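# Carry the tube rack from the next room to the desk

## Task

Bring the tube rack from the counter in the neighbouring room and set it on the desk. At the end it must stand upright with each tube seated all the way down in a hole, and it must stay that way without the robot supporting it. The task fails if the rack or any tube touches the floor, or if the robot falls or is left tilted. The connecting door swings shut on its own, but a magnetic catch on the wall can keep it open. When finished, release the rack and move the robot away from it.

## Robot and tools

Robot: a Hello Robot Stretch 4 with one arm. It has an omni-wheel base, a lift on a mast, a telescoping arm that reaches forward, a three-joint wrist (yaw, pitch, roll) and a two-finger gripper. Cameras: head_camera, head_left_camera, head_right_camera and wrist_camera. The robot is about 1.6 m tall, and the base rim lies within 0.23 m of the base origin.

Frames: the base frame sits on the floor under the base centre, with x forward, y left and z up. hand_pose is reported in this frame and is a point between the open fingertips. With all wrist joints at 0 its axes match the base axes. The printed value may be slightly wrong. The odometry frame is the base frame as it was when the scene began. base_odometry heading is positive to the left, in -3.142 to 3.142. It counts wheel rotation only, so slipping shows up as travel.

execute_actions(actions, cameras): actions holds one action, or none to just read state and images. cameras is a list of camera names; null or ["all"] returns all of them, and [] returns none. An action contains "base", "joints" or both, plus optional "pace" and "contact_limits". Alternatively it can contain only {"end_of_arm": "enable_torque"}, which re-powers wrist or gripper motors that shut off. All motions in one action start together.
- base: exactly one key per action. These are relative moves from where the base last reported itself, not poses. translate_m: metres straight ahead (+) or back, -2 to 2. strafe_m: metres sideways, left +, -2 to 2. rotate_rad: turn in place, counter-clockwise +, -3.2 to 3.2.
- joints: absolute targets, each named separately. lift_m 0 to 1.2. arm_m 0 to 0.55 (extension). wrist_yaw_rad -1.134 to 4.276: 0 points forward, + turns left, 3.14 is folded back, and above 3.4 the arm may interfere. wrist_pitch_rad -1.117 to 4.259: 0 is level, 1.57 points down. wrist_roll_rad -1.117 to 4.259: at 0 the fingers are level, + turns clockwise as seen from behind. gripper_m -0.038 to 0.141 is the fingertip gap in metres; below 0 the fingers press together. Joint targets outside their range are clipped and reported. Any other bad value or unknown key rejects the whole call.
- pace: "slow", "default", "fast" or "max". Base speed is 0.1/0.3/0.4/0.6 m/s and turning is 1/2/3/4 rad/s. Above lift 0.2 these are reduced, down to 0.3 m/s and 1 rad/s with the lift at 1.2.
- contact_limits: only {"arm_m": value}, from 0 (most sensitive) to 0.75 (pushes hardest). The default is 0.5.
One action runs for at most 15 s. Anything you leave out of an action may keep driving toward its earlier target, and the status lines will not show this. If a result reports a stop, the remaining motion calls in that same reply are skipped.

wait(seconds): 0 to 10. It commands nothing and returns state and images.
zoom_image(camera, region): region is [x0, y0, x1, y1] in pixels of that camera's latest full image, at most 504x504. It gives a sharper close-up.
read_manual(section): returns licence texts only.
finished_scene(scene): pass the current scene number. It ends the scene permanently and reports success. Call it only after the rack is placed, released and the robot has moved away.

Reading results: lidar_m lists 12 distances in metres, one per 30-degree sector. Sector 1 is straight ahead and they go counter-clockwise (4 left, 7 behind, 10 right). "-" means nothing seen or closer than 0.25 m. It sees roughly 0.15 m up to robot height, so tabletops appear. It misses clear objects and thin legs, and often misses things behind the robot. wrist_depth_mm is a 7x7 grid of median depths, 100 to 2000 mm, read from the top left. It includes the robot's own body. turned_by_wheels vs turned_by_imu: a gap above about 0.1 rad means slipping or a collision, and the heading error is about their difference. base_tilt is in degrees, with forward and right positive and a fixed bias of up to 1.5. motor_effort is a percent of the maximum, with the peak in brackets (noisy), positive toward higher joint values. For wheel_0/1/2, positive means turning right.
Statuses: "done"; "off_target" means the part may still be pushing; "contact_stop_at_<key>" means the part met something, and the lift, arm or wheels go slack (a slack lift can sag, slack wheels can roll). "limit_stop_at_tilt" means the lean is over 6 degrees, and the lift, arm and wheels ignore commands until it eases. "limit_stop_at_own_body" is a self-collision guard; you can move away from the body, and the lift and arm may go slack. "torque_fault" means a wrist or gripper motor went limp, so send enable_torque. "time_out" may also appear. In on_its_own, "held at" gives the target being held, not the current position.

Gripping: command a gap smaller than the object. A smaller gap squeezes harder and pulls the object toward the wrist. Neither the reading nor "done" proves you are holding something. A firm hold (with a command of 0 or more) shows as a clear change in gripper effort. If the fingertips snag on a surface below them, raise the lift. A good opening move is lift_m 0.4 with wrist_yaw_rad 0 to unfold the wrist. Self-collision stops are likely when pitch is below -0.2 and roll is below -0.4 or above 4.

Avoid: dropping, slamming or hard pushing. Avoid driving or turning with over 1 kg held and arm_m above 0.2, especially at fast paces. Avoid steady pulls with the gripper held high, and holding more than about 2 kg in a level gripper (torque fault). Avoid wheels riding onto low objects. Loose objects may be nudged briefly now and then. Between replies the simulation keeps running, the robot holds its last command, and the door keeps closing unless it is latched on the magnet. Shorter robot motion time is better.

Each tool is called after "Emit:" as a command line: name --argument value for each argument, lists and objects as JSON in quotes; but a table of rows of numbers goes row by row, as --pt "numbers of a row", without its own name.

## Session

Emit:
execute_actions --actions '[]'

Scene clock: 0.00 s.
base_odometry: x=+0.000 y=+0.000 heading=+0.000 (m, m, rad; odometry frame)
turned_by_wheels: +0.000 (rad since the last result)
turned_by_imu: +0.000 (rad since the last result)
base_tilt: forward=+0.3 right=-0.4 (deg)
lidar_m: 2.88 0.90 0.68 0.66 0.74 0.81 0.79 0.87 0.99 0.96 1.06 1.61
base_status: not commanded
joint_positions: lift_m=+0.255 arm_m=+0.000 wrist_yaw_rad=+3.108 wrist_pitch_rad=+0.021 wrist_roll_rad=-0.008 gripper_m=+0.057
joint_status: not commanded
motor_effort: lift_m=+20 arm_m=+0 wrist_yaw_rad=+2 wrist_pitch_rad=-5 wrist_roll_rad=-1 gripper_m=-4 wheel_0=+0 wheel_1=+0 wheel_2=+0 (%)
hand_pose: x=-0.1141 y=+0.0971 z=+0.4272 quat_wxyz=(+0.017, -0.011, -0.004, +1.000) (m; base frame)
wrist_depth_mm: - 134 931 917 917 904 891 / - 135 931 931 917 904 904 / 108 135 931 931 917 904 891 / 123 143 931 917 917 917 904 / 960 946 931 931 917 917 904 / 960 946 194 931 197 931 917 / 946 931 917 106 917 904 904
pictures: head_camera, head_left_camera, head_right_camera, wrist_camera
Images, in order (width x height): head_camera 420x560, head_left_camera 420x672, head_right_camera 420x672, wrist_camera 616x392.

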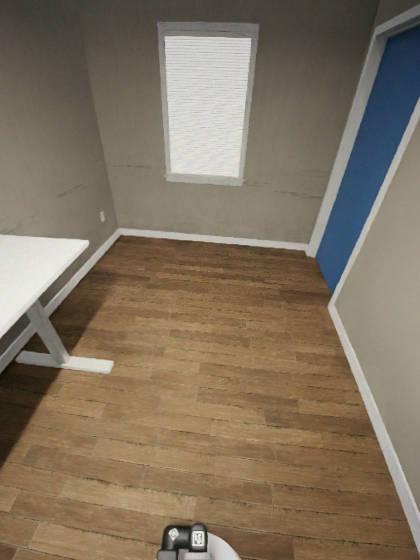

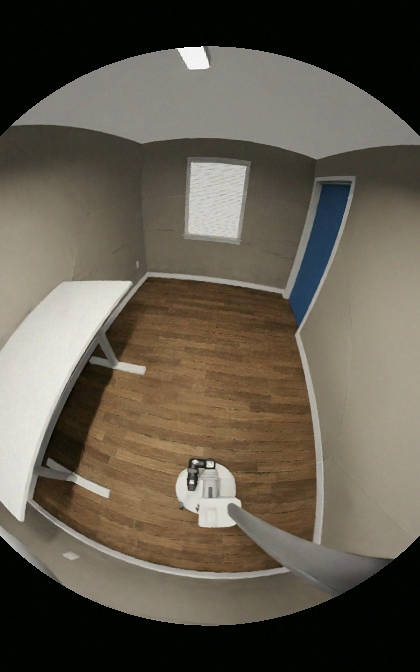

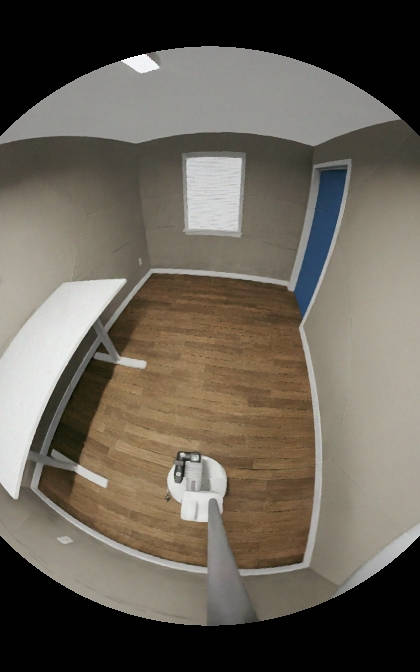

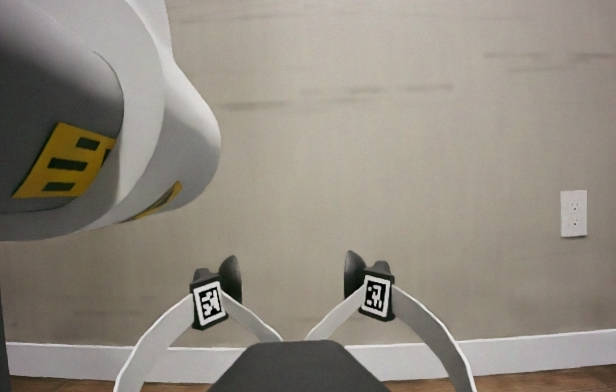

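Emit:
execute_actions --actions '[{"base":{"rotate_rad":-0.41},"joints":{"lift_m":0.21,"wrist_yaw_rad":3.22},"pace":"fast"}]' --cameras '[]'

Emit:
execute_actions --actions '[{"base":{"translate_m":2.0},"pace":"max"}]' --cameras '["head_right_camera"]'

Emit:
execute_actions --actions '[{"base":{"rotate_rad":-2.86},"pace":"fast"}]' --cameras '["head_left_camera","head_camera"]'

Scene clock: 9.90 s.
base_odometry: x=+0.000 y=+0.000 heading=-0.410 (m, m, rad; odometry frame)
turned_by_wheels: -0.410 (rad since the last result)
turned_by_imu: -0.408 (rad since the last result)
base_tilt: forward=+0.3 right=-0.3 (deg)
lidar_m: 1.88 2.87 0.85 0.68 0.69 0.79 0.80 0.76 0.93 0.95 0.97 1.12
base_status: done
joint_positions: lift_m=+0.210 arm_m=+0.000 wrist_yaw_rad=+3.220 wrist_pitch_rad=+0.021 wrist_roll_rad=-0.008 gripper_m=+0.057
joint_status: all done
motor_effort: lift_m=+18(20) arm_m=+0(0) wrist_yaw_rad=+3(6) wrist_pitch_rad=-7(7) wrist_roll_rad=+2(1) gripper_m=-5(3) wheel_0=+0(7) wheel_1=+0(8) wheel_2=-1(8) (%)
hand_pose: x=-0.1232 y=+0.0646 z=+0.3823 quat_wxyz=(-0.039, -0.010, -0.004, +0.999) (m; base frame)
wrist_depth_mm: - 131 266 976 1042 1138 1205 / - 112 131 991 1078 1118 1229 / - 115 139 976 1042 1138 1229 / - 132 202 991 1060 1138 1205 / 214 866 917 976 1060 1138 1229 / 224 878 195 976 197 1118 1205 / 220 842 891 106 917 878 891
pictures: none
No camera images: the call's "cameras" was empty. Leave "cameras" out to get every camera's image.

Scene clock: 14.80 s.
base_odometry: x=+1.834 y=-0.797 heading=-0.410 (m, m, rad; odometry frame)
turned_by_wheels: +0.000 (rad since the last result)
turned_by_imu: +0.001 (rad since the last result)
base_tilt: forward=+0.3 right=-0.4 (deg)
lidar_m: 0.93 0.98 1.11 1.93 1.77 1.55 2.72 0.88 0.50 0.40 0.47 0.56
base_status: done
joint_positions: lift_m=+0.210 arm_m=+0.000 wrist_yaw_rad=+3.220 wrist_pitch_rad=+0.021 wrist_roll_rad=-0.008 gripper_m=+0.057
joint_status: not commanded
motor_effort: lift_m=+18(18) arm_m=+0(0) wrist_yaw_rad=+2(2) wrist_pitch_rad=-5(5) wrist_roll_rad=-1(1) gripper_m=-3(3) wheel_0=+0(9) wheel_1=+1(8) wheel_2=+1(15) (%)
hand_pose: x=-0.1232 y=+0.0646 z=+0.3823 quat_wxyz=(-0.039, -0.010, -0.004, +0.999) (m; base frame)
wrist_depth_mm: - 131 266 - - - - / - 112 131 - - - 1661 / - 115 139 - - - - / - 132 202 - - - - / 214 - - - - - - / 224 1397 195 1397 197 1308 1229 / 219 891 1008 106 917 878 891
pictures: head_right_camera
Images, in order (width x height): head_right_camera 420x672.

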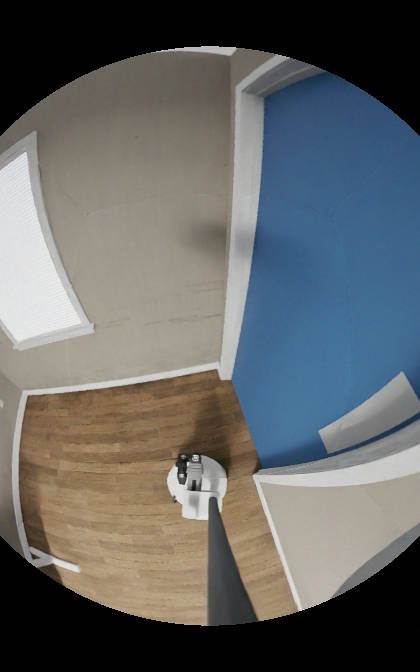

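Scene clock: 17.03 s.
base_odometry: x=+1.834 y=-0.797 heading=+3.014 (m, m, rad; odometry frame)
turned_by_wheels: -2.860 (rad since the last result)
turned_by_imu: -2.854 (rad since the last result)
base_tilt: forward=+0.3 right=-0.4 (deg)
lidar_m: 1.73 0.61 0.42 0.37 0.48 0.70 1.00 1.05 1.36 2.06 1.53 1.76
base_status: done
joint_positions: lift_m=+0.210 arm_m=+0.000 wrist_yaw_rad=+3.220 wrist_pitch_rad=+0.021 wrist_roll_rad=-0.008 gripper_m=+0.057
joint_status: not commanded
motor_effort: lift_m=+21(20) arm_m=+0(0) wrist_yaw_rad=+2(3) wrist_pitch_rad=-6(6) wrist_roll_rad=+1(1) gripper_m=-4(4) wheel_0=+1(7) wheel_1=+1(13) wheel_2=+0(8) (%)
hand_pose: x=-0.1232 y=+0.0646 z=+0.3821 quat_wxyz=(-0.039, -0.010, -0.004, +0.999) (m; base frame)
wrist_depth_mm: - 131 265 1118 1098 854 615 / - 112 131 1118 1118 878 615 / - 115 139 1118 1118 891 627 / - 132 203 1138 1138 904 634 / 214 1118 1118 1138 1118 917 634 / 224 1138 195 1118 196 917 640 / 219 878 1025 106 917 788 647
pictures: head_camera, head_left_camera
Images, in order (width x height): head_camera 420x560, head_left_camera 420x672.

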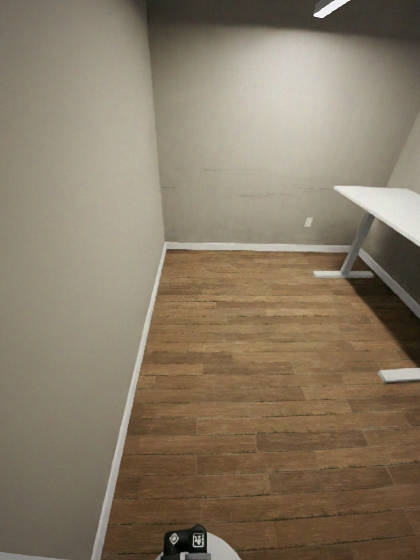

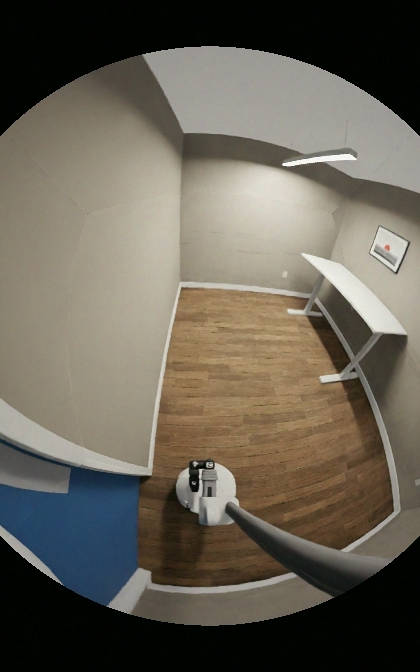

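Emit:
execute_actions --actions '[{"base":{"translate_m":-0.31},"joints":{"lift_m":0.75,"wrist_yaw_rad":-0.65},"pace":"fast"}]' --cameras '["head_left_camera","wrist_camera"]'

Scene clock: 33.23 s.
base_odometry: x=+2.142 y=-0.837 heading=+3.013 (m, m, rad; odometry frame)
turned_by_wheels: +0.000 (rad since the last result)
turned_by_imu: +0.001 (rad since the last result)
base_tilt: forward=+0.3 right=-0.4 (deg)
lidar_m: 1.71 0.57 0.50 0.45 0.50 0.66 0.68 0.67 0.91 2.06 1.70 1.80
base_status: done
joint_positions: lift_m=+0.750 arm_m=+0.000 wrist_yaw_rad=-0.650 wrist_pitch_rad=+0.021 wrist_roll_rad=-0.008 gripper_m=+0.057
joint_status: all done
motor_effort: lift_m=+23(23) arm_m=+0(0) wrist_yaw_rad=+1(3) wrist_pitch_rad=-6(5) wrist_roll_rad=+1(2) gripper_m=-2(4) wheel_0=+0(6) wheel_1=+0(8) wheel_2=-2(13) (%)
hand_pose: x=+0.3480 y=-0.2441 z=+0.9220 quat_wxyz=(+0.948, +0.000, +0.011, -0.319) (m; base frame)
wrist_depth_mm: - - - - - 1921 1618 / - - - - - 1863 1661 / - - - - - 1983 1708 / - - - - - 1983 1708 / - - - - - 1983 1708 / - - 195 - 197 1921 1661 / - 1921 - 106 1983 1863 1708
pictures: head_left_camera, wrist_camera
Images, in order (width x height): head_left_camera 420x672, wrist_camera 616x392.

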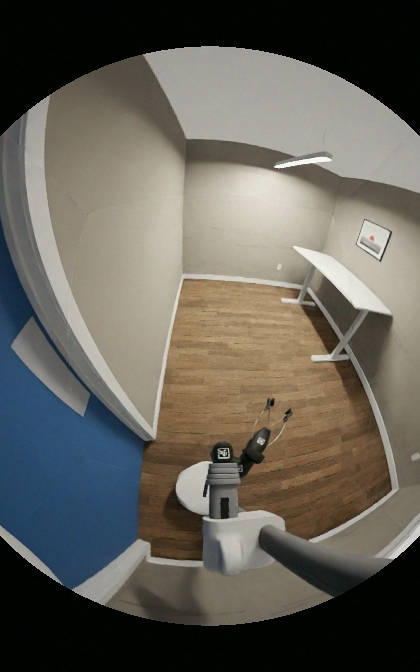

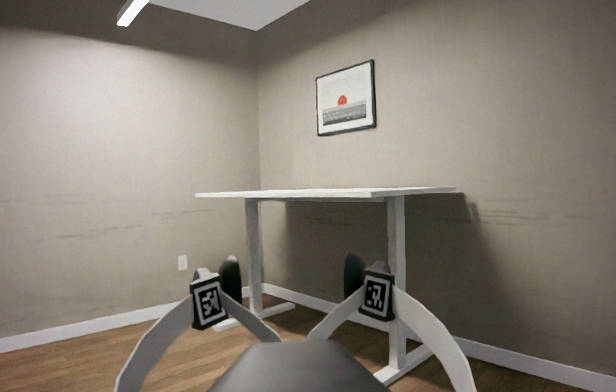

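Emit:
execute_actions --actions '[{"base":{"strafe_m":0.21},"joints":{"wrist_pitch_rad":1.57,"wrist_roll_rad":1.57,"wrist_yaw_rad":-0.3,"lift_m":0.6},"pace":"fast"}]' --cameras '[]'

Emit:
execute_actions --actions '[{"base":{"strafe_m":0.3},"pace":"slow"}]' --cameras '["head_left_camera"]'

Scene clock: 42.53 s.
base_odometry: x=+2.115 y=-1.045 heading=+3.013 (m, m, rad; odometry frame)
turned_by_wheels: +0.000 (rad since the last result)
turned_by_imu: +0.001 (rad since the last result)
base_tilt: forward=+0.3 right=-0.4 (deg)
lidar_m: 0.85 0.37 0.25 0.25 0.28 0.41 0.69 0.71 0.98 2.28 1.86 2.09
base_status: done
joint_positions: lift_m=+0.600 arm_m=+0.000 wrist_yaw_rad=-0.300 wrist_pitch_rad=+1.570 wrist_roll_rad=+1.569 gripper_m=+0.057
joint_status: all done
motor_effort: lift_m=+18(19) arm_m=+0(0) wrist_yaw_rad=+2(8) wrist_pitch_rad=+0(3) wrist_roll_rad=+3(9) gripper_m=-3(4) wheel_0=+0(11) wheel_1=-2(10) wheel_2=+0(2) (%)
hand_pose: x=+0.1457 y=-0.0836 z=+0.4899 quat_wxyz=(+0.420, +0.569, +0.420, -0.569) (m; base frame)
wrist_depth_mm: 691 699 699 715 715 723 723 / 699 699 707 707 715 723 723 / 699 707 707 707 504 418 265 / 699 699 715 500 504 508 723 / 707 707 707 500 504 508 732 / 707 707 195 508 197 508 732 / 707 707 723 106 508 512 615
pictures: none
No camera images: the call's "cameras" was empty. Leave "cameras" out to get every camera's image.

Scene clock: 46.67 s.
base_odometry: x=+2.077 y=-1.342 heading=+3.014 (m, m, rad; odometry frame)
turned_by_wheels: +0.000 (rad since the last result)
turned_by_imu: -0.002 (rad since the last result)
base_tilt: forward=+0.3 right=-0.4 (deg)
lidar_m: 0.32 2.49 0.25 0.25 - 0.25 0.32 0.70 0.95 2.55 2.14 2.55
base_status: done
joint_positions: lift_m=+0.600 arm_m=+0.000 wrist_yaw_rad=-0.300 wrist_pitch_rad=+1.570 wrist_roll_rad=+1.569 gripper_m=+0.057
joint_status: not commanded
motor_effort: lift_m=+18(19) arm_m=+0(0) wrist_yaw_rad=+2(2) wrist_pitch_rad=+1(1) wrist_roll_rad=+2(3) gripper_m=-5(3) wheel_0=-15(22) wheel_1=+16(23) wheel_2=+3(3) (%)
hand_pose: x=+0.1456 y=-0.0836 z=+0.4899 quat_wxyz=(+0.420, +0.569, +0.420, -0.569) (m; base frame)
wrist_depth_mm: 691 699 707 707 715 723 723 / 691 699 707 715 715 715 723 / 699 707 707 707 504 418 265 / 699 699 707 500 504 508 707 / 707 707 707 504 504 508 585 / 661 469 195 504 197 508 521 / 307 355 715 106 504 512 455
pictures: head_left_camera
Images, in order (width x height): head_left_camera 420x672.

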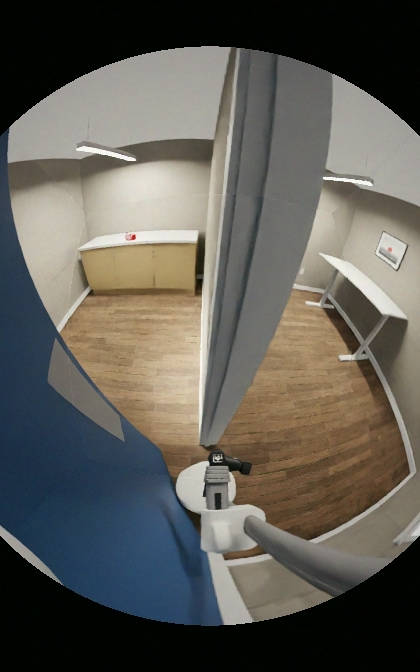

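Emit:
execute_actions --actions '[{"base":{"strafe_m":0.58},"pace":"slow"}]' --cameras '["head_left_camera"]'

Scene clock: 56.83 s.
base_odometry: x=+2.003 y=-1.917 heading=+3.014 (m, m, rad; odometry frame)
turned_by_wheels: +0.000 (rad since the last result)
turned_by_imu: +0.167 (rad since the last result)
base_tilt: forward=+0.3 right=-0.3 (deg)
lidar_m: 2.40 2.02 1.62 0.25 0.25 - 0.25 0.32 1.14 2.96 0.61 0.82
base_status: done
joint_positions: lift_m=+0.600 arm_m=+0.000 wrist_yaw_rad=-0.300 wrist_pitch_rad=+1.570 wrist_roll_rad=+1.569 gripper_m=+0.057
joint_status: not commanded
motor_effort: lift_m=+18(19) arm_m=+0(0) wrist_yaw_rad=+2(2) wrist_pitch_rad=+3(1) wrist_roll_rad=+2(2) gripper_m=-3(4) wheel_0=-9(22) wheel_1=+3(35) wheel_2=+4(9) (%)
hand_pose: x=+0.1456 y=-0.0836 z=+0.4899 quat_wxyz=(+0.420, +0.569, +0.420, -0.569) (m; base frame)
wrist_depth_mm: 640 699 707 707 715 715 668 / 699 707 707 707 715 723 627 / 691 707 707 715 504 418 265 / 699 707 715 500 504 508 539 / 699 707 707 500 504 508 517 / 707 707 195 504 197 508 500 / 707 715 715 106 508 512 480
pictures: head_left_camera
Images, in order (width x height): head_left_camera 420x672.

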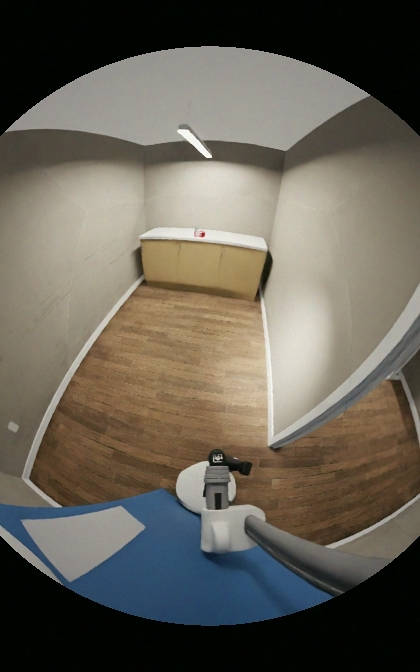

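Emit:
execute_actions --actions '[{"base":{"rotate_rad":-0.17},"pace":"slow"}]' --cameras '[]'

Emit:
execute_actions --actions '[{"base":{"translate_m":-0.29},"pace":"slow"}]' --cameras '["head_left_camera","wrist_camera"]'

Scene clock: 66.23 s.
base_odometry: x=+2.003 y=-1.917 heading=+2.844 (m, m, rad; odometry frame)
turned_by_wheels: -0.169 (rad since the last result)
turned_by_imu: -0.166 (rad since the last result)
base_tilt: forward=+0.3 right=-0.4 (deg)
lidar_m: 1.77 2.34 1.67 1.61 0.25 - 0.25 0.25 0.60 2.41 0.61 0.66
base_status: done
joint_positions: lift_m=+0.600 arm_m=+0.000 wrist_yaw_rad=-0.300 wrist_pitch_rad=+1.570 wrist_roll_rad=+1.569 gripper_m=+0.057
joint_status: not commanded
motor_effort: lift_m=+19(19) arm_m=+0(0) wrist_yaw_rad=+2(2) wrist_pitch_rad=+1(3) wrist_roll_rad=+3(3) gripper_m=-3(4) wheel_0=-3(6) wheel_1=+4(7) wheel_2=+9(10) (%)
hand_pose: x=+0.1456 y=-0.0836 z=+0.4899 quat_wxyz=(+0.420, +0.569, +0.420, -0.569) (m; base frame)
wrist_depth_mm: 569 699 707 707 715 723 569 / 654 699 707 707 715 723 549 / 699 707 707 707 504 421 265 / 699 707 715 500 504 508 521 / 707 707 707 504 504 508 512 / 707 707 195 504 197 508 512 / 707 715 715 106 512 512 512
pictures: none
No camera images: the call's "cameras" was empty. Leave "cameras" out to get every camera's image.

Scene clock: 70.40 s.
base_odometry: x=+2.279 y=-2.002 heading=+2.844 (m, m, rad; odometry frame)
turned_by_wheels: +0.000 (rad since the last result)
turned_by_imu: +0.000 (rad since the last result)
base_tilt: forward=+0.3 right=-0.4 (deg)
lidar_m: 1.78 2.35 1.65 1.57 0.31 0.25 - 0.25 0.25 1.41 2.79 0.81
base_status: done
joint_positions: lift_m=+0.600 arm_m=+0.000 wrist_yaw_rad=-0.300 wrist_pitch_rad=+1.570 wrist_roll_rad=+1.569 gripper_m=+0.057
joint_status: not commanded
motor_effort: lift_m=+18(18) arm_m=+0(0) wrist_yaw_rad=+2(2) wrist_pitch_rad=-1(1) wrist_roll_rad=+2(3) gripper_m=-4(4) wheel_0=-4(12) wheel_1=-10(18) wheel_2=+7(17) (%)
hand_pose: x=+0.1456 y=-0.0836 z=+0.4899 quat_wxyz=(+0.420, +0.569, +0.420, -0.569) (m; base frame)
wrist_depth_mm: 691 699 699 699 715 508 394 / 707 699 707 715 715 564 424 / 699 699 707 715 504 418 264 / 699 707 707 500 500 508 512 / 699 707 715 500 508 508 535 / 707 715 195 504 196 508 627 / 707 707 715 106 512 512 715
pictures: head_left_camera, wrist_camera
Images, in order (width x height): head_left_camera 420x672, wrist_camera 616x392.

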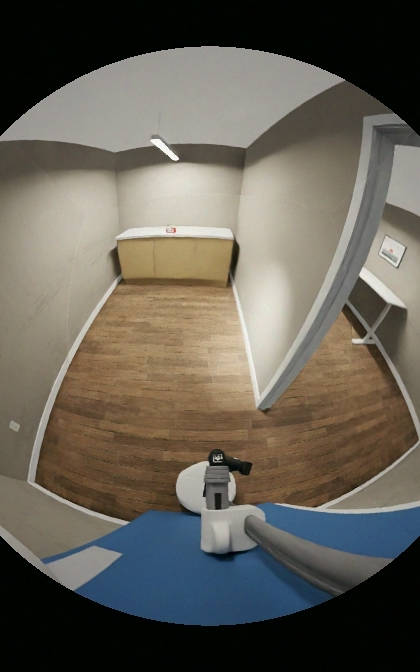

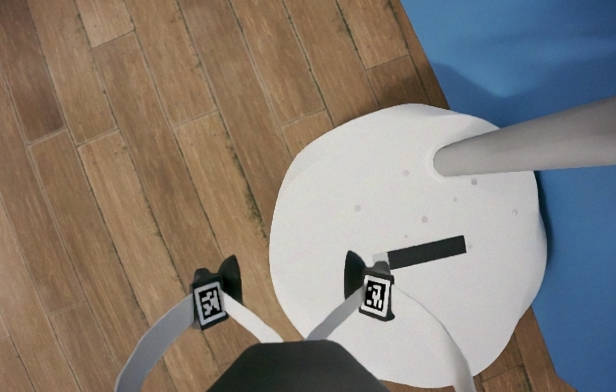

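Emit:
execute_actions --actions '[{"base":{"translate_m":-0.045},"pace":"slow"}]' --cameras '[]'

Scene clock: 75.80 s.
base_odometry: x=+2.291 y=-2.007 heading=+2.872 (m, m, rad; odometry frame)
turned_by_wheels: +0.028 (rad since the last result)
turned_by_imu: +0.022 (rad since the last result)
base_tilt: forward=+0.3 right=-0.4 (deg)
lidar_m: 1.96 2.31 1.67 1.48 0.31 0.25 - 0.26 0.25 1.49 2.88 0.84
base_status: translate_m contact_stop (by the wheels' count: -0.012 of -0.045)
joint_positions: lift_m=+0.600 arm_m=+0.000 wrist_yaw_rad=-0.300 wrist_pitch_rad=+1.570 wrist_roll_rad=+1.569 gripper_m=+0.057
joint_status: not commanded
on_its_own: the wheels are slack since a contact_stop
motor_effort: lift_m=+19(19) arm_m=+0(0) wrist_yaw_rad=+2(3) wrist_pitch_rad=+1(2) wrist_roll_rad=+2(3) gripper_m=-4(4) wheel_0=+0(21) wheel_1=+0(31) wheel_2=+0(36) (%)
hand_pose: x=+0.1456 y=-0.0836 z=+0.4898 quat_wxyz=(+0.420, +0.569, +0.420, -0.569) (m; base frame)
wrist_depth_mm: 699 699 699 715 715 508 397 / 691 707 707 707 715 569 427 / 699 707 707 715 504 418 264 / 699 707 715 500 504 504 512 / 707 707 715 500 504 508 535 / 715 707 195 508 197 508 627 / 707 707 715 106 508 512 723
pictures: none
No camera images: the call's "cameras" was empty. Leave "cameras" out to get every camera's image.

Emit:
execute_actions --actions '[{"base":{"translate_m":0.1},"joints":{"lift_m":0.45,"wrist_yaw_rad":0}}]' --cameras '[]'

Emit:
wait --seconds 3

Scene clock: 87.13 s.
base_odometry: x=+2.194 y=-1.981 heading=+2.872 (m, m, rad; odometry frame)
turned_by_wheels: +0.000 (rad since the last result)
turned_by_imu: +0.002 (rad since the last result)
base_tilt: forward=+0.3 right=-0.4 (deg)
lidar_m: 1.95 2.32 1.65 1.57 0.46 0.32 0.28 0.29 0.38 1.85 0.81 0.75
base_status: done
joint_positions: lift_m=+0.450 arm_m=+0.000 wrist_yaw_rad=+0.000 wrist_pitch_rad=+1.570 wrist_roll_rad=+1.570 gripper_m=+0.057
joint_status: all done
motor_effort: lift_m=+18(16) arm_m=+0(0) wrist_yaw_rad=+2(7) wrist_pitch_rad=+0(2) wrist_roll_rad=+0(3) gripper_m=-4(2) wheel_0=+1(5) wheel_1=+2(5) wheel_2=+1(9) (%)
hand_pose: x=+0.1714 y=-0.0874 z=+0.3400 quat_wxyz=(+0.500, +0.500, +0.500, -0.500) (m; base frame)
wrist_depth_mm: 549 549 554 564 564 564 564 / 549 554 554 564 569 569 569 / 554 554 559 559 373 359 574 / 554 559 564 404 353 355 353 / 554 559 559 351 353 355 357 / 559 559 195 353 198 355 359 / 559 559 564 106 353 357 362
pictures: none
No camera images: the call's "cameras" was empty. Leave "cameras" out to get every camera's image.

Scene clock: 90.13 s.
base_odometry: x=+2.194 y=-1.981 heading=+2.872 (m, m, rad; odometry frame)
turned_by_wheels: +0.000 (rad since the last result)
turned_by_imu: +0.001 (rad since the last result)
base_tilt: forward=+0.3 right=-0.3 (deg)
lidar_m: 1.95 2.30 1.67 1.58 0.47 0.30 0.28 0.29 0.39 1.84 0.84 0.74
base_status: done
joint_positions: lift_m=+0.450 arm_m=+0.000 wrist_yaw_rad=+0.000 wrist_pitch_rad=+1.570 wrist_roll_rad=+1.570 gripper_m=+0.057
joint_status: all done
motor_effort: lift_m=+17(16) arm_m=+0(0) wrist_yaw_rad=+2(7) wrist_pitch_rad=+0(2) wrist_roll_rad=+3(3) gripper_m=-3(2) wheel_0=+1(5) wheel_1=+2(5) wheel_2=+1(9) (%)
hand_pose: x=+0.1714 y=-0.0874 z=+0.3400 quat_wxyz=(+0.500, +0.500, +0.500, -0.500) (m; base frame)
wrist_depth_mm: 549 549 554 559 564 569 569 / 554 554 554 564 564 569 574 / 554 554 564 564 373 359 569 / 554 559 564 407 353 355 353 / 559 559 564 351 353 353 357 / 559 559 195 353 197 355 359 / 559 564 564 106 355 357 359
wait: 3.00 s; at rest by 0.27 s
pictures: head_camera, head_left_camera, head_right_camera, wrist_camera
Images, in order (width x height): head_camera 420x560, head_left_camera 420x672, head_right_camera 420x672, wrist_camera 616x392.

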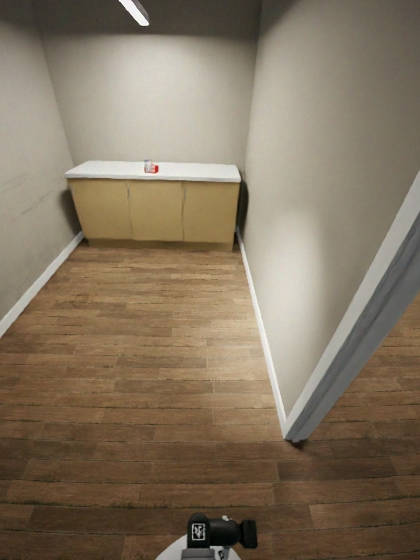

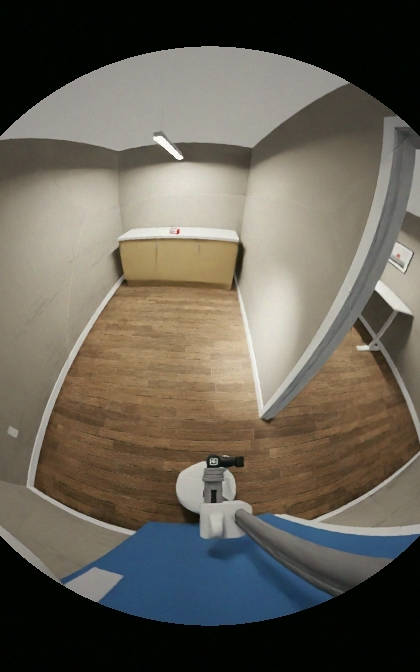

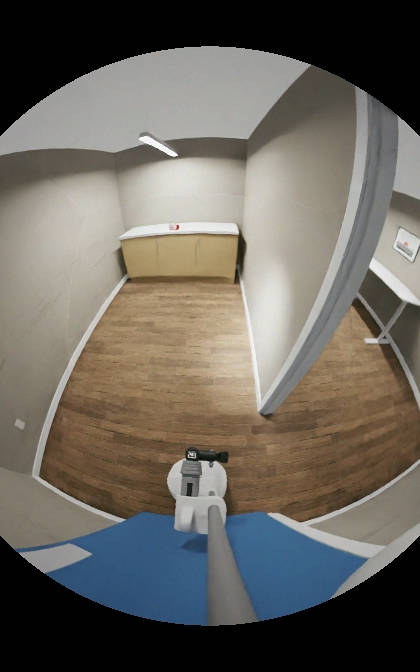

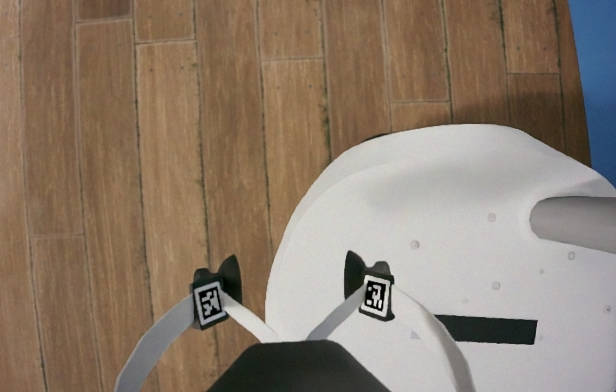

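Emit:
execute_actions --actions '[{"base":{"rotate_rad":0.23},"joints":{"wrist_pitch_rad":0.3,"wrist_roll_rad":0},"pace":"fast"}]' --cameras '[]'

Emit:
execute_actions --actions '[{"base":{"translate_m":2.0},"joints":{"lift_m":0.95,"gripper_m":0.13},"pace":"max"}]' --cameras '["head_camera","wrist_camera"]'

Scene clock: 97.20 s.
base_odometry: x=+2.194 y=-1.981 heading=+3.102 (m, m, rad; odometry frame)
turned_by_wheels: +0.230 (rad since the last result)
turned_by_imu: +0.231 (rad since the last result)
base_tilt: forward=+0.2 right=-0.4 (deg)
lidar_m: 2.62 1.87 1.59 0.98 0.36 0.27 0.28 0.34 0.55 2.94 0.77 0.93
base_status: done
joint_positions: lift_m=+0.450 arm_m=+0.000 wrist_yaw_rad=+0.000 wrist_pitch_rad=+0.303 wrist_roll_rad=+0.001 gripper_m=+0.057
joint_status: all done
motor_effort: lift_m=+17(18) arm_m=+0(0) wrist_yaw_rad=+2(3) wrist_pitch_rad=-6(12) wrist_roll_rad=-1(6) gripper_m=-4(5) wheel_0=+0(6) wheel_1=+0(9) wheel_2=+2(8) (%)
hand_pose: x=+0.4466 y=-0.0874 z=+0.5424 quat_wxyz=(+0.989, +0.000, +0.151, +0.000) (m; base frame)
wrist_depth_mm: 1921 - - - - 1499 946 / 1863 - - - - 1537 904 / 1983 - - - - 1537 891 / 1921 - - - - 1537 891 / 1537 1537 1499 1464 1464 1308 878 / 1138 1138 195 1138 197 1078 891 / 931 866 946 106 904 866 831
pictures: none
No camera images: the call's "cameras" was empty. Leave "cameras" out to get every camera's image.

Scene clock: 102.50 s.
base_odometry: x=+0.196 y=-1.902 heading=+3.102 (m, m, rad; odometry frame)
turned_by_wheels: +0.000 (rad since the last result)
turned_by_imu: +0.000 (rad since the last result)
base_tilt: forward=+0.3 right=-0.4 (deg)
lidar_m: 0.64 0.79 1.11 1.14 1.30 2.19 2.26 1.11 0.93 0.94 0.79 0.62
base_status: done
joint_positions: lift_m=+0.950 arm_m=+0.000 wrist_yaw_rad=+0.000 wrist_pitch_rad=+0.302 wrist_roll_rad=+0.001 gripper_m=+0.130
joint_status: all done
motor_effort: lift_m=+21(27) arm_m=+0(0) wrist_yaw_rad=+2(2) wrist_pitch_rad=-7(7) wrist_roll_rad=-2(2) gripper_m=-1(6) wheel_0=-1(8) wheel_1=+0(7) wheel_2=+0(15) (%)
hand_pose: x=+0.4466 y=-0.0874 z=+1.0423 quat_wxyz=(+0.989, +0.000, +0.151, +0.000) (m; base frame)
wrist_depth_mm: 1118 1060 1042 1008 960 931 904 / 1138 1118 1098 1042 1008 960 931 / 1229 1182 1118 1098 1042 1008 976 / 891 866 778 580 809 788 778 / 585 580 580 544 554 549 535 / 640 209 525 504 480 462 449 / 683 627 603 106 539 508 488
pictures: head_camera, wrist_camera
Images, in order (width x height): head_camera 420x560, wrist_camera 616x392.

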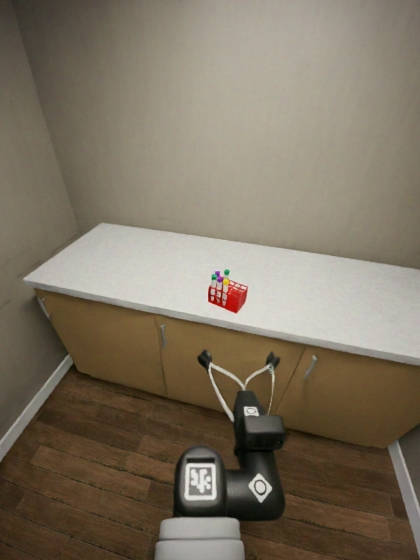

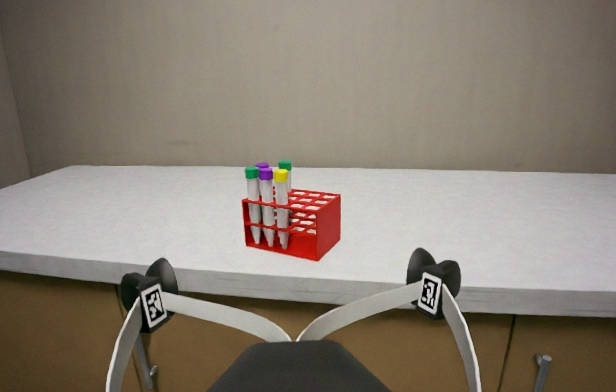

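Emit:
execute_actions --actions '[{"base":{"strafe_m":-0.03},"joints":{"lift_m":1.19,"wrist_pitch_rad":1.57,"wrist_roll_rad":-1.05,"arm_m":0.1},"pace":"fast"}]' --cameras '[]'

Emit:
execute_actions --actions '[{"base":{"translate_m":0.25},"joints":{"arm_m":0.355},"pace":"fast"}]' --cameras '["head_right_camera","wrist_camera"]'

Scene clock: 113.27 s.
base_odometry: x=+0.197 y=-1.872 heading=+3.102 (m, m, rad; odometry frame)
turned_by_wheels: +0.000 (rad since the last result)
turned_by_imu: +0.001 (rad since the last result)
base_tilt: forward=+0.3 right=-0.4 (deg)
lidar_m: 0.64 0.76 1.14 1.15 1.33 2.26 2.30 1.06 0.92 0.89 0.78 0.64
base_status: done
joint_positions: lift_m=+1.190 arm_m=+0.098 wrist_yaw_rad=+0.000 wrist_pitch_rad=+1.570 wrist_roll_rad=-1.049 gripper_m=+0.130
joint_status: all done
motor_effort: lift_m=+23(27) arm_m=+9(11) wrist_yaw_rad=+2(1) wrist_pitch_rad=+1(4) wrist_roll_rad=-1(6) gripper_m=-2(0) wheel_0=-2(9) wheel_1=+0(9) wheel_2=-1(0) (%)
hand_pose: x=+0.2695 y=-0.0874 z=+1.0795 quat_wxyz=(+0.612, -0.354, +0.612, +0.354) (m; base frame)
wrist_depth_mm: 1255 1281 1281 1308 976 621 477 / 1255 1281 1281 1308 1118 676 508 / 1255 1255 1281 1308 1336 741 549 / 1255 1281 1078 1308 1336 820 591 / 1255 1060 1078 1308 1336 866 627 / 1255 209 1060 1308 1336 904 683 / 1281 1281 1308 106 1336 1008 732
pictures: none
No camera images: the call's "cameras" was empty. Leave "cameras" out to get every camera's image.

Scene clock: 115.53 s.
base_odometry: x=-0.053 y=-1.862 heading=+3.102 (m, m, rad; odometry frame)
turned_by_wheels: +0.000 (rad since the last result)
turned_by_imu: +0.001 (rad since the last result)
base_tilt: forward=+0.3 right=-0.4 (deg)
lidar_m: 0.40 0.46 0.88 1.09 1.29 2.16 2.53 1.15 0.93 0.87 0.50 0.41
base_status: done
joint_positions: lift_m=+1.190 arm_m=+0.353 wrist_yaw_rad=+0.000 wrist_pitch_rad=+1.570 wrist_roll_rad=-1.050 gripper_m=+0.130
joint_status: all done
motor_effort: lift_m=+23(23) arm_m=+9(9) wrist_yaw_rad=+2(1) wrist_pitch_rad=+1(1) wrist_roll_rad=-1(1) gripper_m=+0(1) wheel_0=+1(5) wheel_1=+2(6) wheel_2=+0(11) (%)
hand_pose: x=+0.5246 y=-0.0874 z=+1.0795 quat_wxyz=(+0.612, -0.355, +0.612, +0.354) (m; base frame)
wrist_depth_mm: 1255 382 387 394 397 402 407 / 1255 1255 387 392 397 404 407 / 1255 1255 387 392 399 402 407 / 1255 1255 389 336 399 404 410 / 1255 1060 389 353 397 404 410 / 1229 209 389 355 397 407 410 / 1281 1281 1308 106 399 407 413
pictures: head_right_camera, wrist_camera
Images, in order (width x height): head_right_camera 420x672, wrist_camera 616x392.

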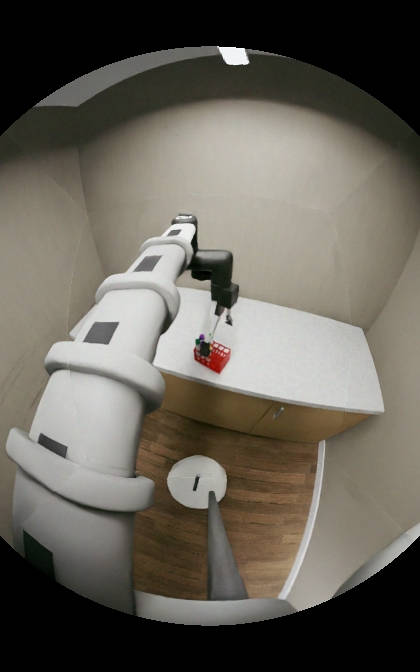

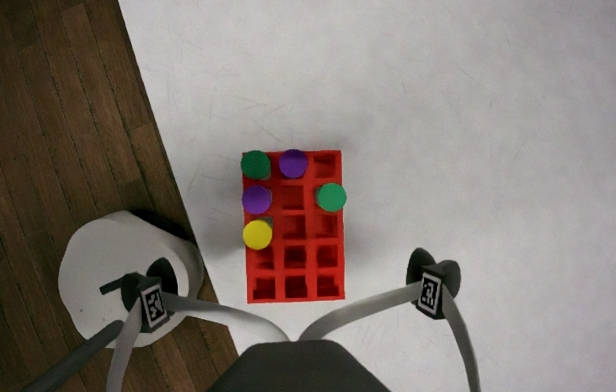

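Emit:
execute_actions --actions '[{"base":{"strafe_m":-0.01},"joints":{"lift_m":1.13,"arm_m":0.35}}]' --cameras '["wrist_camera"]'

Scene clock: 123.23 s.
base_odometry: x=-0.052 y=-1.852 heading=+3.102 (m, m, rad; odometry frame)
turned_by_wheels: +0.000 (rad since the last result)
turned_by_imu: +0.001 (rad since the last result)
base_tilt: forward=+0.3 right=-0.4 (deg)
lidar_m: 0.39 0.49 0.86 1.13 1.27 2.17 2.52 1.13 0.93 0.91 0.49 0.40
base_status: done
joint_positions: lift_m=+1.130 arm_m=+0.352 wrist_yaw_rad=+0.000 wrist_pitch_rad=+1.570 wrist_roll_rad=-1.050 gripper_m=+0.130
joint_status: all done
motor_effort: lift_m=+18(20) arm_m=-9(9) wrist_yaw_rad=+2(1) wrist_pitch_rad=+0(2) wrist_roll_rad=+1(1) gripper_m=-1(1) wheel_0=+2(6) wheel_1=-2(6) wheel_2=+0(0) (%)
hand_pose: x=+0.5228 y=-0.0874 z=+1.0199 quat_wxyz=(+0.612, -0.355, +0.612, +0.354) (m; base frame)
wrist_depth_mm: 1182 324 325 330 336 342 345 / 1205 325 327 332 336 340 345 / 1182 1182 325 257 336 342 345 / 1182 1229 327 257 338 342 347 / 1205 1008 329 258 336 343 347 / 991 209 291 259 338 345 347 / 1205 1205 1229 106 342 345 349
pictures: wrist_camera
Images, in order (width x height): wrist_camera 616x392.

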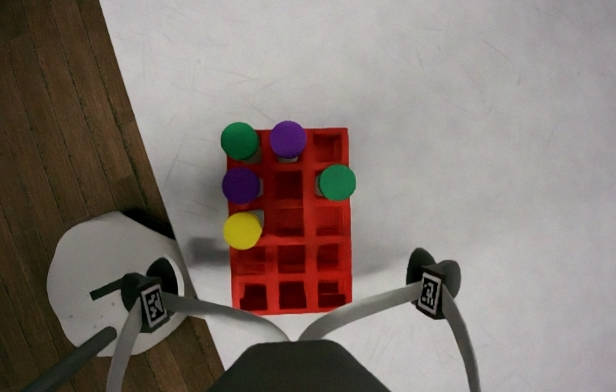

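Emit:
execute_actions --actions '[{"joints":{"lift_m":1.097,"gripper_m":0.11}}]' --cameras '["wrist_camera"]'

Scene clock: 127.37 s.
base_odometry: x=-0.052 y=-1.852 heading=+3.102 (m, m, rad; odometry frame)
turned_by_wheels: +0.000 (rad since the last result)
turned_by_imu: +0.001 (rad since the last result)
base_tilt: forward=+0.3 right=-0.4 (deg)
lidar_m: 0.40 0.49 0.87 1.12 1.29 2.16 2.54 1.11 0.93 0.93 0.45 0.40
base_status: not commanded
joint_positions: lift_m=+1.097 arm_m=+0.352 wrist_yaw_rad=+0.000 wrist_pitch_rad=+1.570 wrist_roll_rad=-1.050 gripper_m=+0.110
joint_status: all done
motor_effort: lift_m=+17(18) arm_m=-9(9) wrist_yaw_rad=+1(1) wrist_pitch_rad=+0(2) wrist_roll_rad=+0(0) gripper_m=-1(2) wheel_0=+2(2) wheel_1=-2(2) wheel_2=+0(0) (%)
hand_pose: x=+0.5228 y=-0.0874 z=+0.9869 quat_wxyz=(+0.612, -0.355, +0.612, +0.354) (m; base frame)
wrist_depth_mm: 1160 291 296 298 303 306 310 / 1160 293 296 300 303 307 312 / 1160 294 238 224 303 307 312 / 1182 1160 235 224 304 307 312 / 960 976 258 258 304 309 314 / 976 976 224 225 208 309 314 / 1160 1078 300 106 306 310 315
pictures: wrist_camera
Images, in order (width x height): wrist_camera 616x392.

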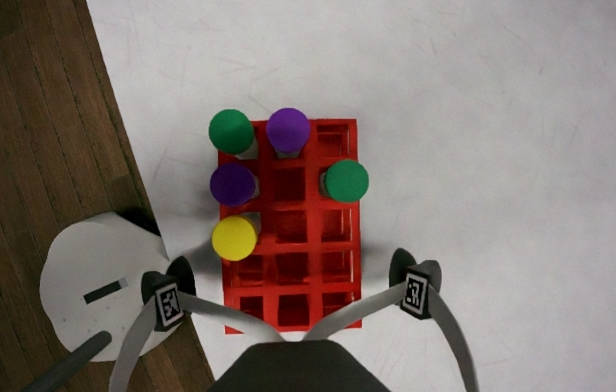

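Emit:
execute_actions --actions '[{"joints":{"gripper_m":0.025}}]' --cameras '["wrist_camera"]'

Emit:
execute_actions --actions '[{"joints":{"lift_m":1.12},"pace":"slow"}]' --cameras '["wrist_camera","head_right_camera"]'

Scene clock: 132.47 s.
base_odometry: x=-0.052 y=-1.852 heading=+3.102 (m, m, rad; odometry frame)
turned_by_wheels: +0.000 (rad since the last result)
turned_by_imu: +0.001 (rad since the last result)
base_tilt: forward=+0.2 right=-0.4 (deg)
lidar_m: 0.39 0.50 0.84 1.10 1.26 2.19 2.53 1.13 0.94 0.87 0.49 0.40
base_status: not commanded
joint_positions: lift_m=+1.097 arm_m=+0.352 wrist_yaw_rad=+0.000 wrist_pitch_rad=+1.570 wrist_roll_rad=-1.050 gripper_m=+0.026
joint_status: all done
motor_effort: lift_m=+18(18) arm_m=-9(9) wrist_yaw_rad=+2(1) wrist_pitch_rad=-1(1) wrist_roll_rad=+0(0) gripper_m=-28(30) wheel_0=+2(2) wheel_1=-2(2) wheel_2=+0(0) (%)
hand_pose: x=+0.5228 y=-0.0874 z=+0.9869 quat_wxyz=(+0.612, -0.354, +0.612, +0.354) (m; base frame)
wrist_depth_mm: 1160 290 294 297 301 306 310 / 1160 293 294 298 303 307 310 / 1160 294 207 208 303 307 310 / 1182 1182 206 210 304 309 312 / 976 976 241 244 306 309 314 / 991 976 205 220 189 309 312 / 1160 1182 298 106 307 309 314
pictures: wrist_camera
Images, in order (width x height): wrist_camera 616x392.

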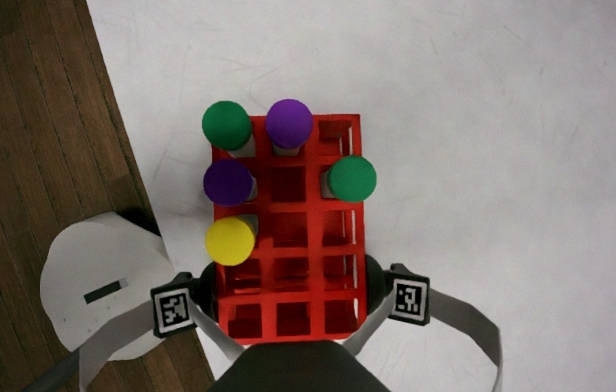

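Scene clock: 133.43 s.
base_odometry: x=-0.052 y=-1.852 heading=+3.102 (m, m, rad; odometry frame)
turned_by_wheels: +0.000 (rad since the last result)
turned_by_imu: +0.000 (rad since the last result)
base_tilt: forward=+0.3 right=-0.3 (deg)
lidar_m: 0.41 0.50 0.86 1.11 1.31 2.19 2.53 1.13 0.94 0.92 0.52 0.41
base_status: not commanded
joint_positions: lift_m=+1.120 arm_m=+0.352 wrist_yaw_rad=+0.000 wrist_pitch_rad=+1.570 wrist_roll_rad=-1.050 gripper_m=+0.026
joint_status: all done
motor_effort: lift_m=+24(27) arm_m=-9(9) wrist_yaw_rad=+1(2) wrist_pitch_rad=+0(2) wrist_roll_rad=+0(1) gripper_m=-28(28) wheel_0=+2(2) wheel_1=-2(2) wheel_2=+0(0) (%)
hand_pose: x=+0.5228 y=-0.0874 z=+1.0094 quat_wxyz=(+0.612, -0.354, +0.612, +0.354) (m; base frame)
wrist_depth_mm: 1182 312 315 320 324 330 334 / 1182 314 317 322 325 330 334 / 1182 1205 207 209 325 330 334 / 1182 1205 206 209 327 332 336 / 991 991 241 244 327 330 336 / 991 991 206 220 189 332 336 / 1182 1205 1229 106 329 334 336
pictures: head_right_camera, wrist_camera
Images, in order (width x height): head_right_camera 420x672, wrist_camera 616x392.

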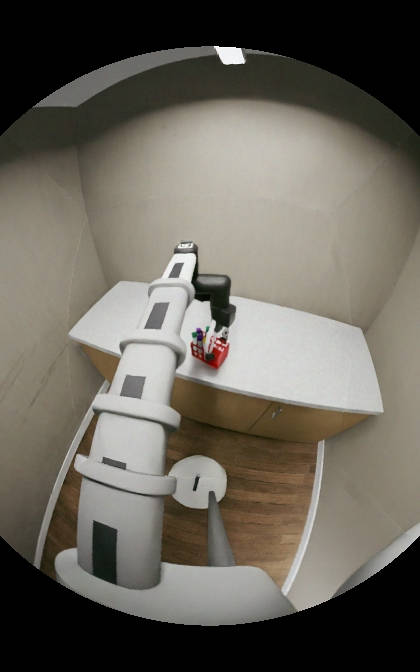

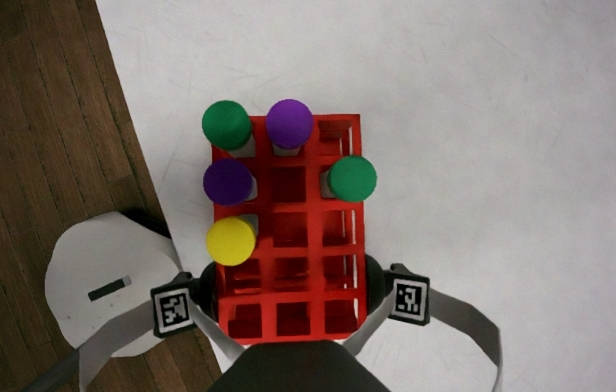

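Emit:
execute_actions --actions '[{"base":{"translate_m":-2.0},"joints":{"arm_m":0.04}}]' --cameras '["wrist_camera"]'

Emit:
execute_actions --actions '[{"base":{"rotate_rad":-1.8},"joints":{"lift_m":0.88},"pace":"slow"}]' --cameras '["head_camera","head_left_camera"]'

Scene clock: 147.50 s.
base_odometry: x=+1.946 y=-1.931 heading=+3.102 (m, m, rad; odometry frame)
turned_by_wheels: +0.000 (rad since the last result)
turned_by_imu: +0.003 (rad since the last result)
base_tilt: forward=+0.2 right=-0.3 (deg)
lidar_m: 0.26 1.87 1.55 1.56 0.72 0.56 0.53 0.60 1.37 2.60 0.59 0.99
base_status: done
joint_positions: lift_m=+1.120 arm_m=+0.042 wrist_yaw_rad=+0.000 wrist_pitch_rad=+1.570 wrist_roll_rad=-1.050 gripper_m=+0.026
joint_status: all done
motor_effort: lift_m=+23(23) arm_m=-9(11) wrist_yaw_rad=+2(1) wrist_pitch_rad=-1(2) wrist_roll_rad=-1(1) gripper_m=-29(27) wheel_0=-1(5) wheel_1=-1(4) wheel_2=+0(8) (%)
hand_pose: x=+0.2126 y=-0.0874 z=+1.0095 quat_wxyz=(+0.612, -0.354, +0.612, +0.354) (m; base frame)
wrist_depth_mm: 1205 1205 1229 1229 1255 1281 1281 / 1182 1182 1229 1229 1255 1255 1281 / 1205 1205 207 209 1255 1281 1281 / 1182 1229 207 209 1281 1281 1281 / 1182 1205 242 244 1255 1255 1255 / 1118 1205 205 220 189 1008 946 / 1008 521 1205 106 991 854 778
pictures: wrist_camera
Images, in order (width x height): wrist_camera 616x392.

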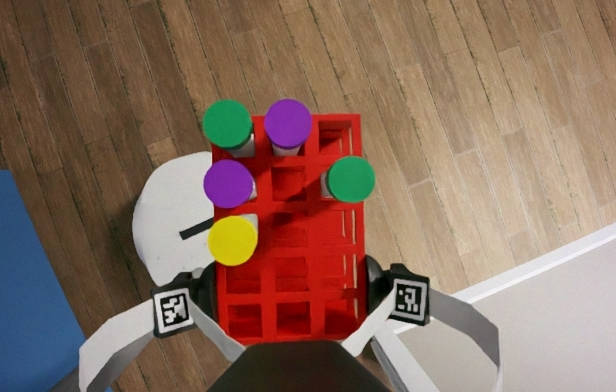

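Scene clock: 150.60 s.
base_odometry: x=+1.946 y=-1.931 heading=+1.303 (m, m, rad; odometry frame)
turned_by_wheels: -1.800 (rad since the last result)
turned_by_imu: -1.795 (rad since the last result)
base_tilt: forward=+0.3 right=-0.4 (deg)
lidar_m: 0.25 0.58 0.70 1.97 2.30 1.65 1.57 1.05 0.57 0.54 0.55 0.77
base_status: done
joint_positions: lift_m=+0.880 arm_m=+0.042 wrist_yaw_rad=+0.000 wrist_pitch_rad=+1.570 wrist_roll_rad=-1.050 gripper_m=+0.026
joint_status: all done
motor_effort: lift_m=+18(23) arm_m=-9(9) wrist_yaw_rad=+3(2) wrist_pitch_rad=-1(1) wrist_roll_rad=-1(0) gripper_m=-27(28) wheel_0=+2(5) wheel_1=+2(7) wheel_2=+1(6) (%)
hand_pose: x=+0.2127 y=-0.0874 z=+0.7699 quat_wxyz=(+0.612, -0.354, +0.612, +0.354) (m; base frame)
wrist_depth_mm: 946 960 991 991 1008 1025 1042 / 960 976 976 991 1025 1025 1042 / 960 976 207 208 1008 1025 1042 / 960 768 207 209 1008 1025 1042 / 960 768 242 244 1008 1025 1042 / 960 759 206 220 189 820 778 / 960 521 991 106 931 723 615
pictures: head_camera, head_left_camera
Images, in order (width x height): head_camera 420x560, head_left_camera 420x672.

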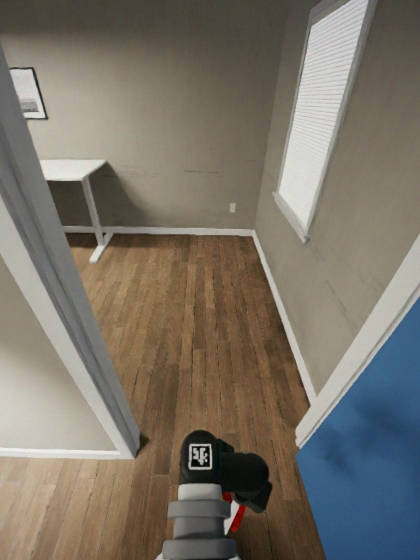

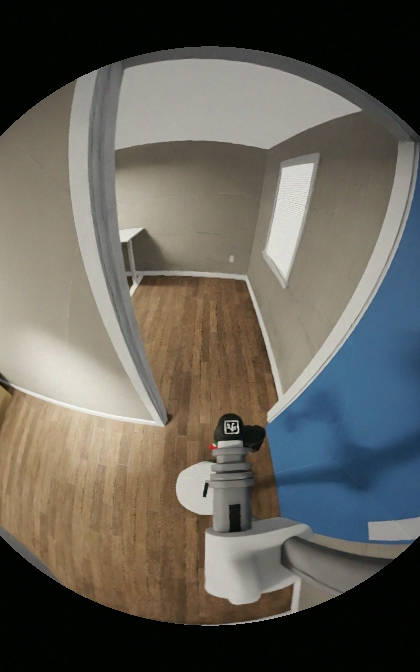

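Emit:
execute_actions --actions '[{"base":{"translate_m":1.05},"pace":"fast"}]' --cameras '[]'

Emit:
execute_actions --actions '[{"base":{"rotate_rad":0.95},"pace":"slow"}]' --cameras '["head_camera"]'

Scene clock: 165.17 s.
base_odometry: x=+2.224 y=-0.919 heading=+1.303 (m, m, rad; odometry frame)
turned_by_wheels: +0.000 (rad since the last result)
turned_by_imu: +0.002 (rad since the last result)
base_tilt: forward=+0.3 right=-0.4 (deg)
lidar_m: 0.26 1.70 1.85 1.65 0.57 0.51 2.65 0.73 0.69 0.69 0.72 0.98
base_status: done
joint_positions: lift_m=+0.880 arm_m=+0.042 wrist_yaw_rad=+0.000 wrist_pitch_rad=+1.570 wrist_roll_rad=-1.050 gripper_m=+0.026
joint_status: not commanded
motor_effort: lift_m=+18(18) arm_m=-9(9) wrist_yaw_rad=+2(2) wrist_pitch_rad=+0(0) wrist_roll_rad=+0(0) gripper_m=-28(29) wheel_0=-1(4) wheel_1=+1(8) wheel_2=+1(12) (%)
hand_pose: x=+0.2127 y=-0.0874 z=+0.7699 quat_wxyz=(+0.612, -0.354, +0.612, +0.354) (m; base frame)
wrist_depth_mm: 946 960 976 991 1008 1025 1042 / 946 960 976 991 1025 1025 1042 / 946 960 207 209 1008 1025 1042 / 960 768 207 209 1008 1025 1042 / 960 768 229 244 1008 1025 1042 / 960 768 206 221 189 1025 991 / 960 521 976 106 1008 976 866
pictures: none
No camera images: the call's "cameras" was empty. Leave "cameras" out to get every camera's image.

Scene clock: 167.40 s.
base_odometry: x=+2.224 y=-0.919 heading=+2.252 (m, m, rad; odometry frame)
turned_by_wheels: +0.949 (rad since the last result)
turned_by_imu: +0.948 (rad since the last result)
base_tilt: forward=+0.2 right=-0.4 (deg)
lidar_m: 0.26 2.50 0.63 0.53 2.65 0.84 0.70 0.67 0.70 0.90 2.07 1.82
base_status: done
joint_positions: lift_m=+0.880 arm_m=+0.042 wrist_yaw_rad=+0.000 wrist_pitch_rad=+1.570 wrist_roll_rad=-1.050 gripper_m=+0.026
joint_status: not commanded
motor_effort: lift_m=+18(18) arm_m=-9(9) wrist_yaw_rad=+2(2) wrist_pitch_rad=+0(1) wrist_roll_rad=+1(0) gripper_m=-27(28) wheel_0=-3(5) wheel_1=-3(7) wheel_2=-3(6) (%)
hand_pose: x=+0.2127 y=-0.0874 z=+0.7699 quat_wxyz=(+0.612, -0.354, +0.612, +0.354) (m; base frame)
wrist_depth_mm: 946 960 976 991 1008 1025 1025 / 960 960 976 991 991 1008 1042 / 946 960 206 209 1008 1025 1025 / 960 768 207 209 1008 1025 1042 / 960 759 229 244 1008 1025 1042 / 976 759 206 220 189 1025 1042 / 960 521 976 106 1025 1025 1060
pictures: head_camera
Images, in order (width x height): head_camera 420x560.

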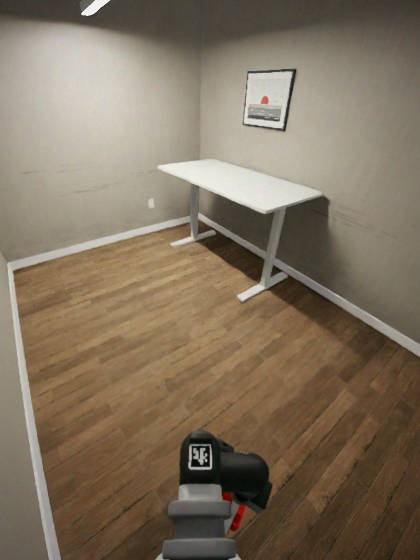

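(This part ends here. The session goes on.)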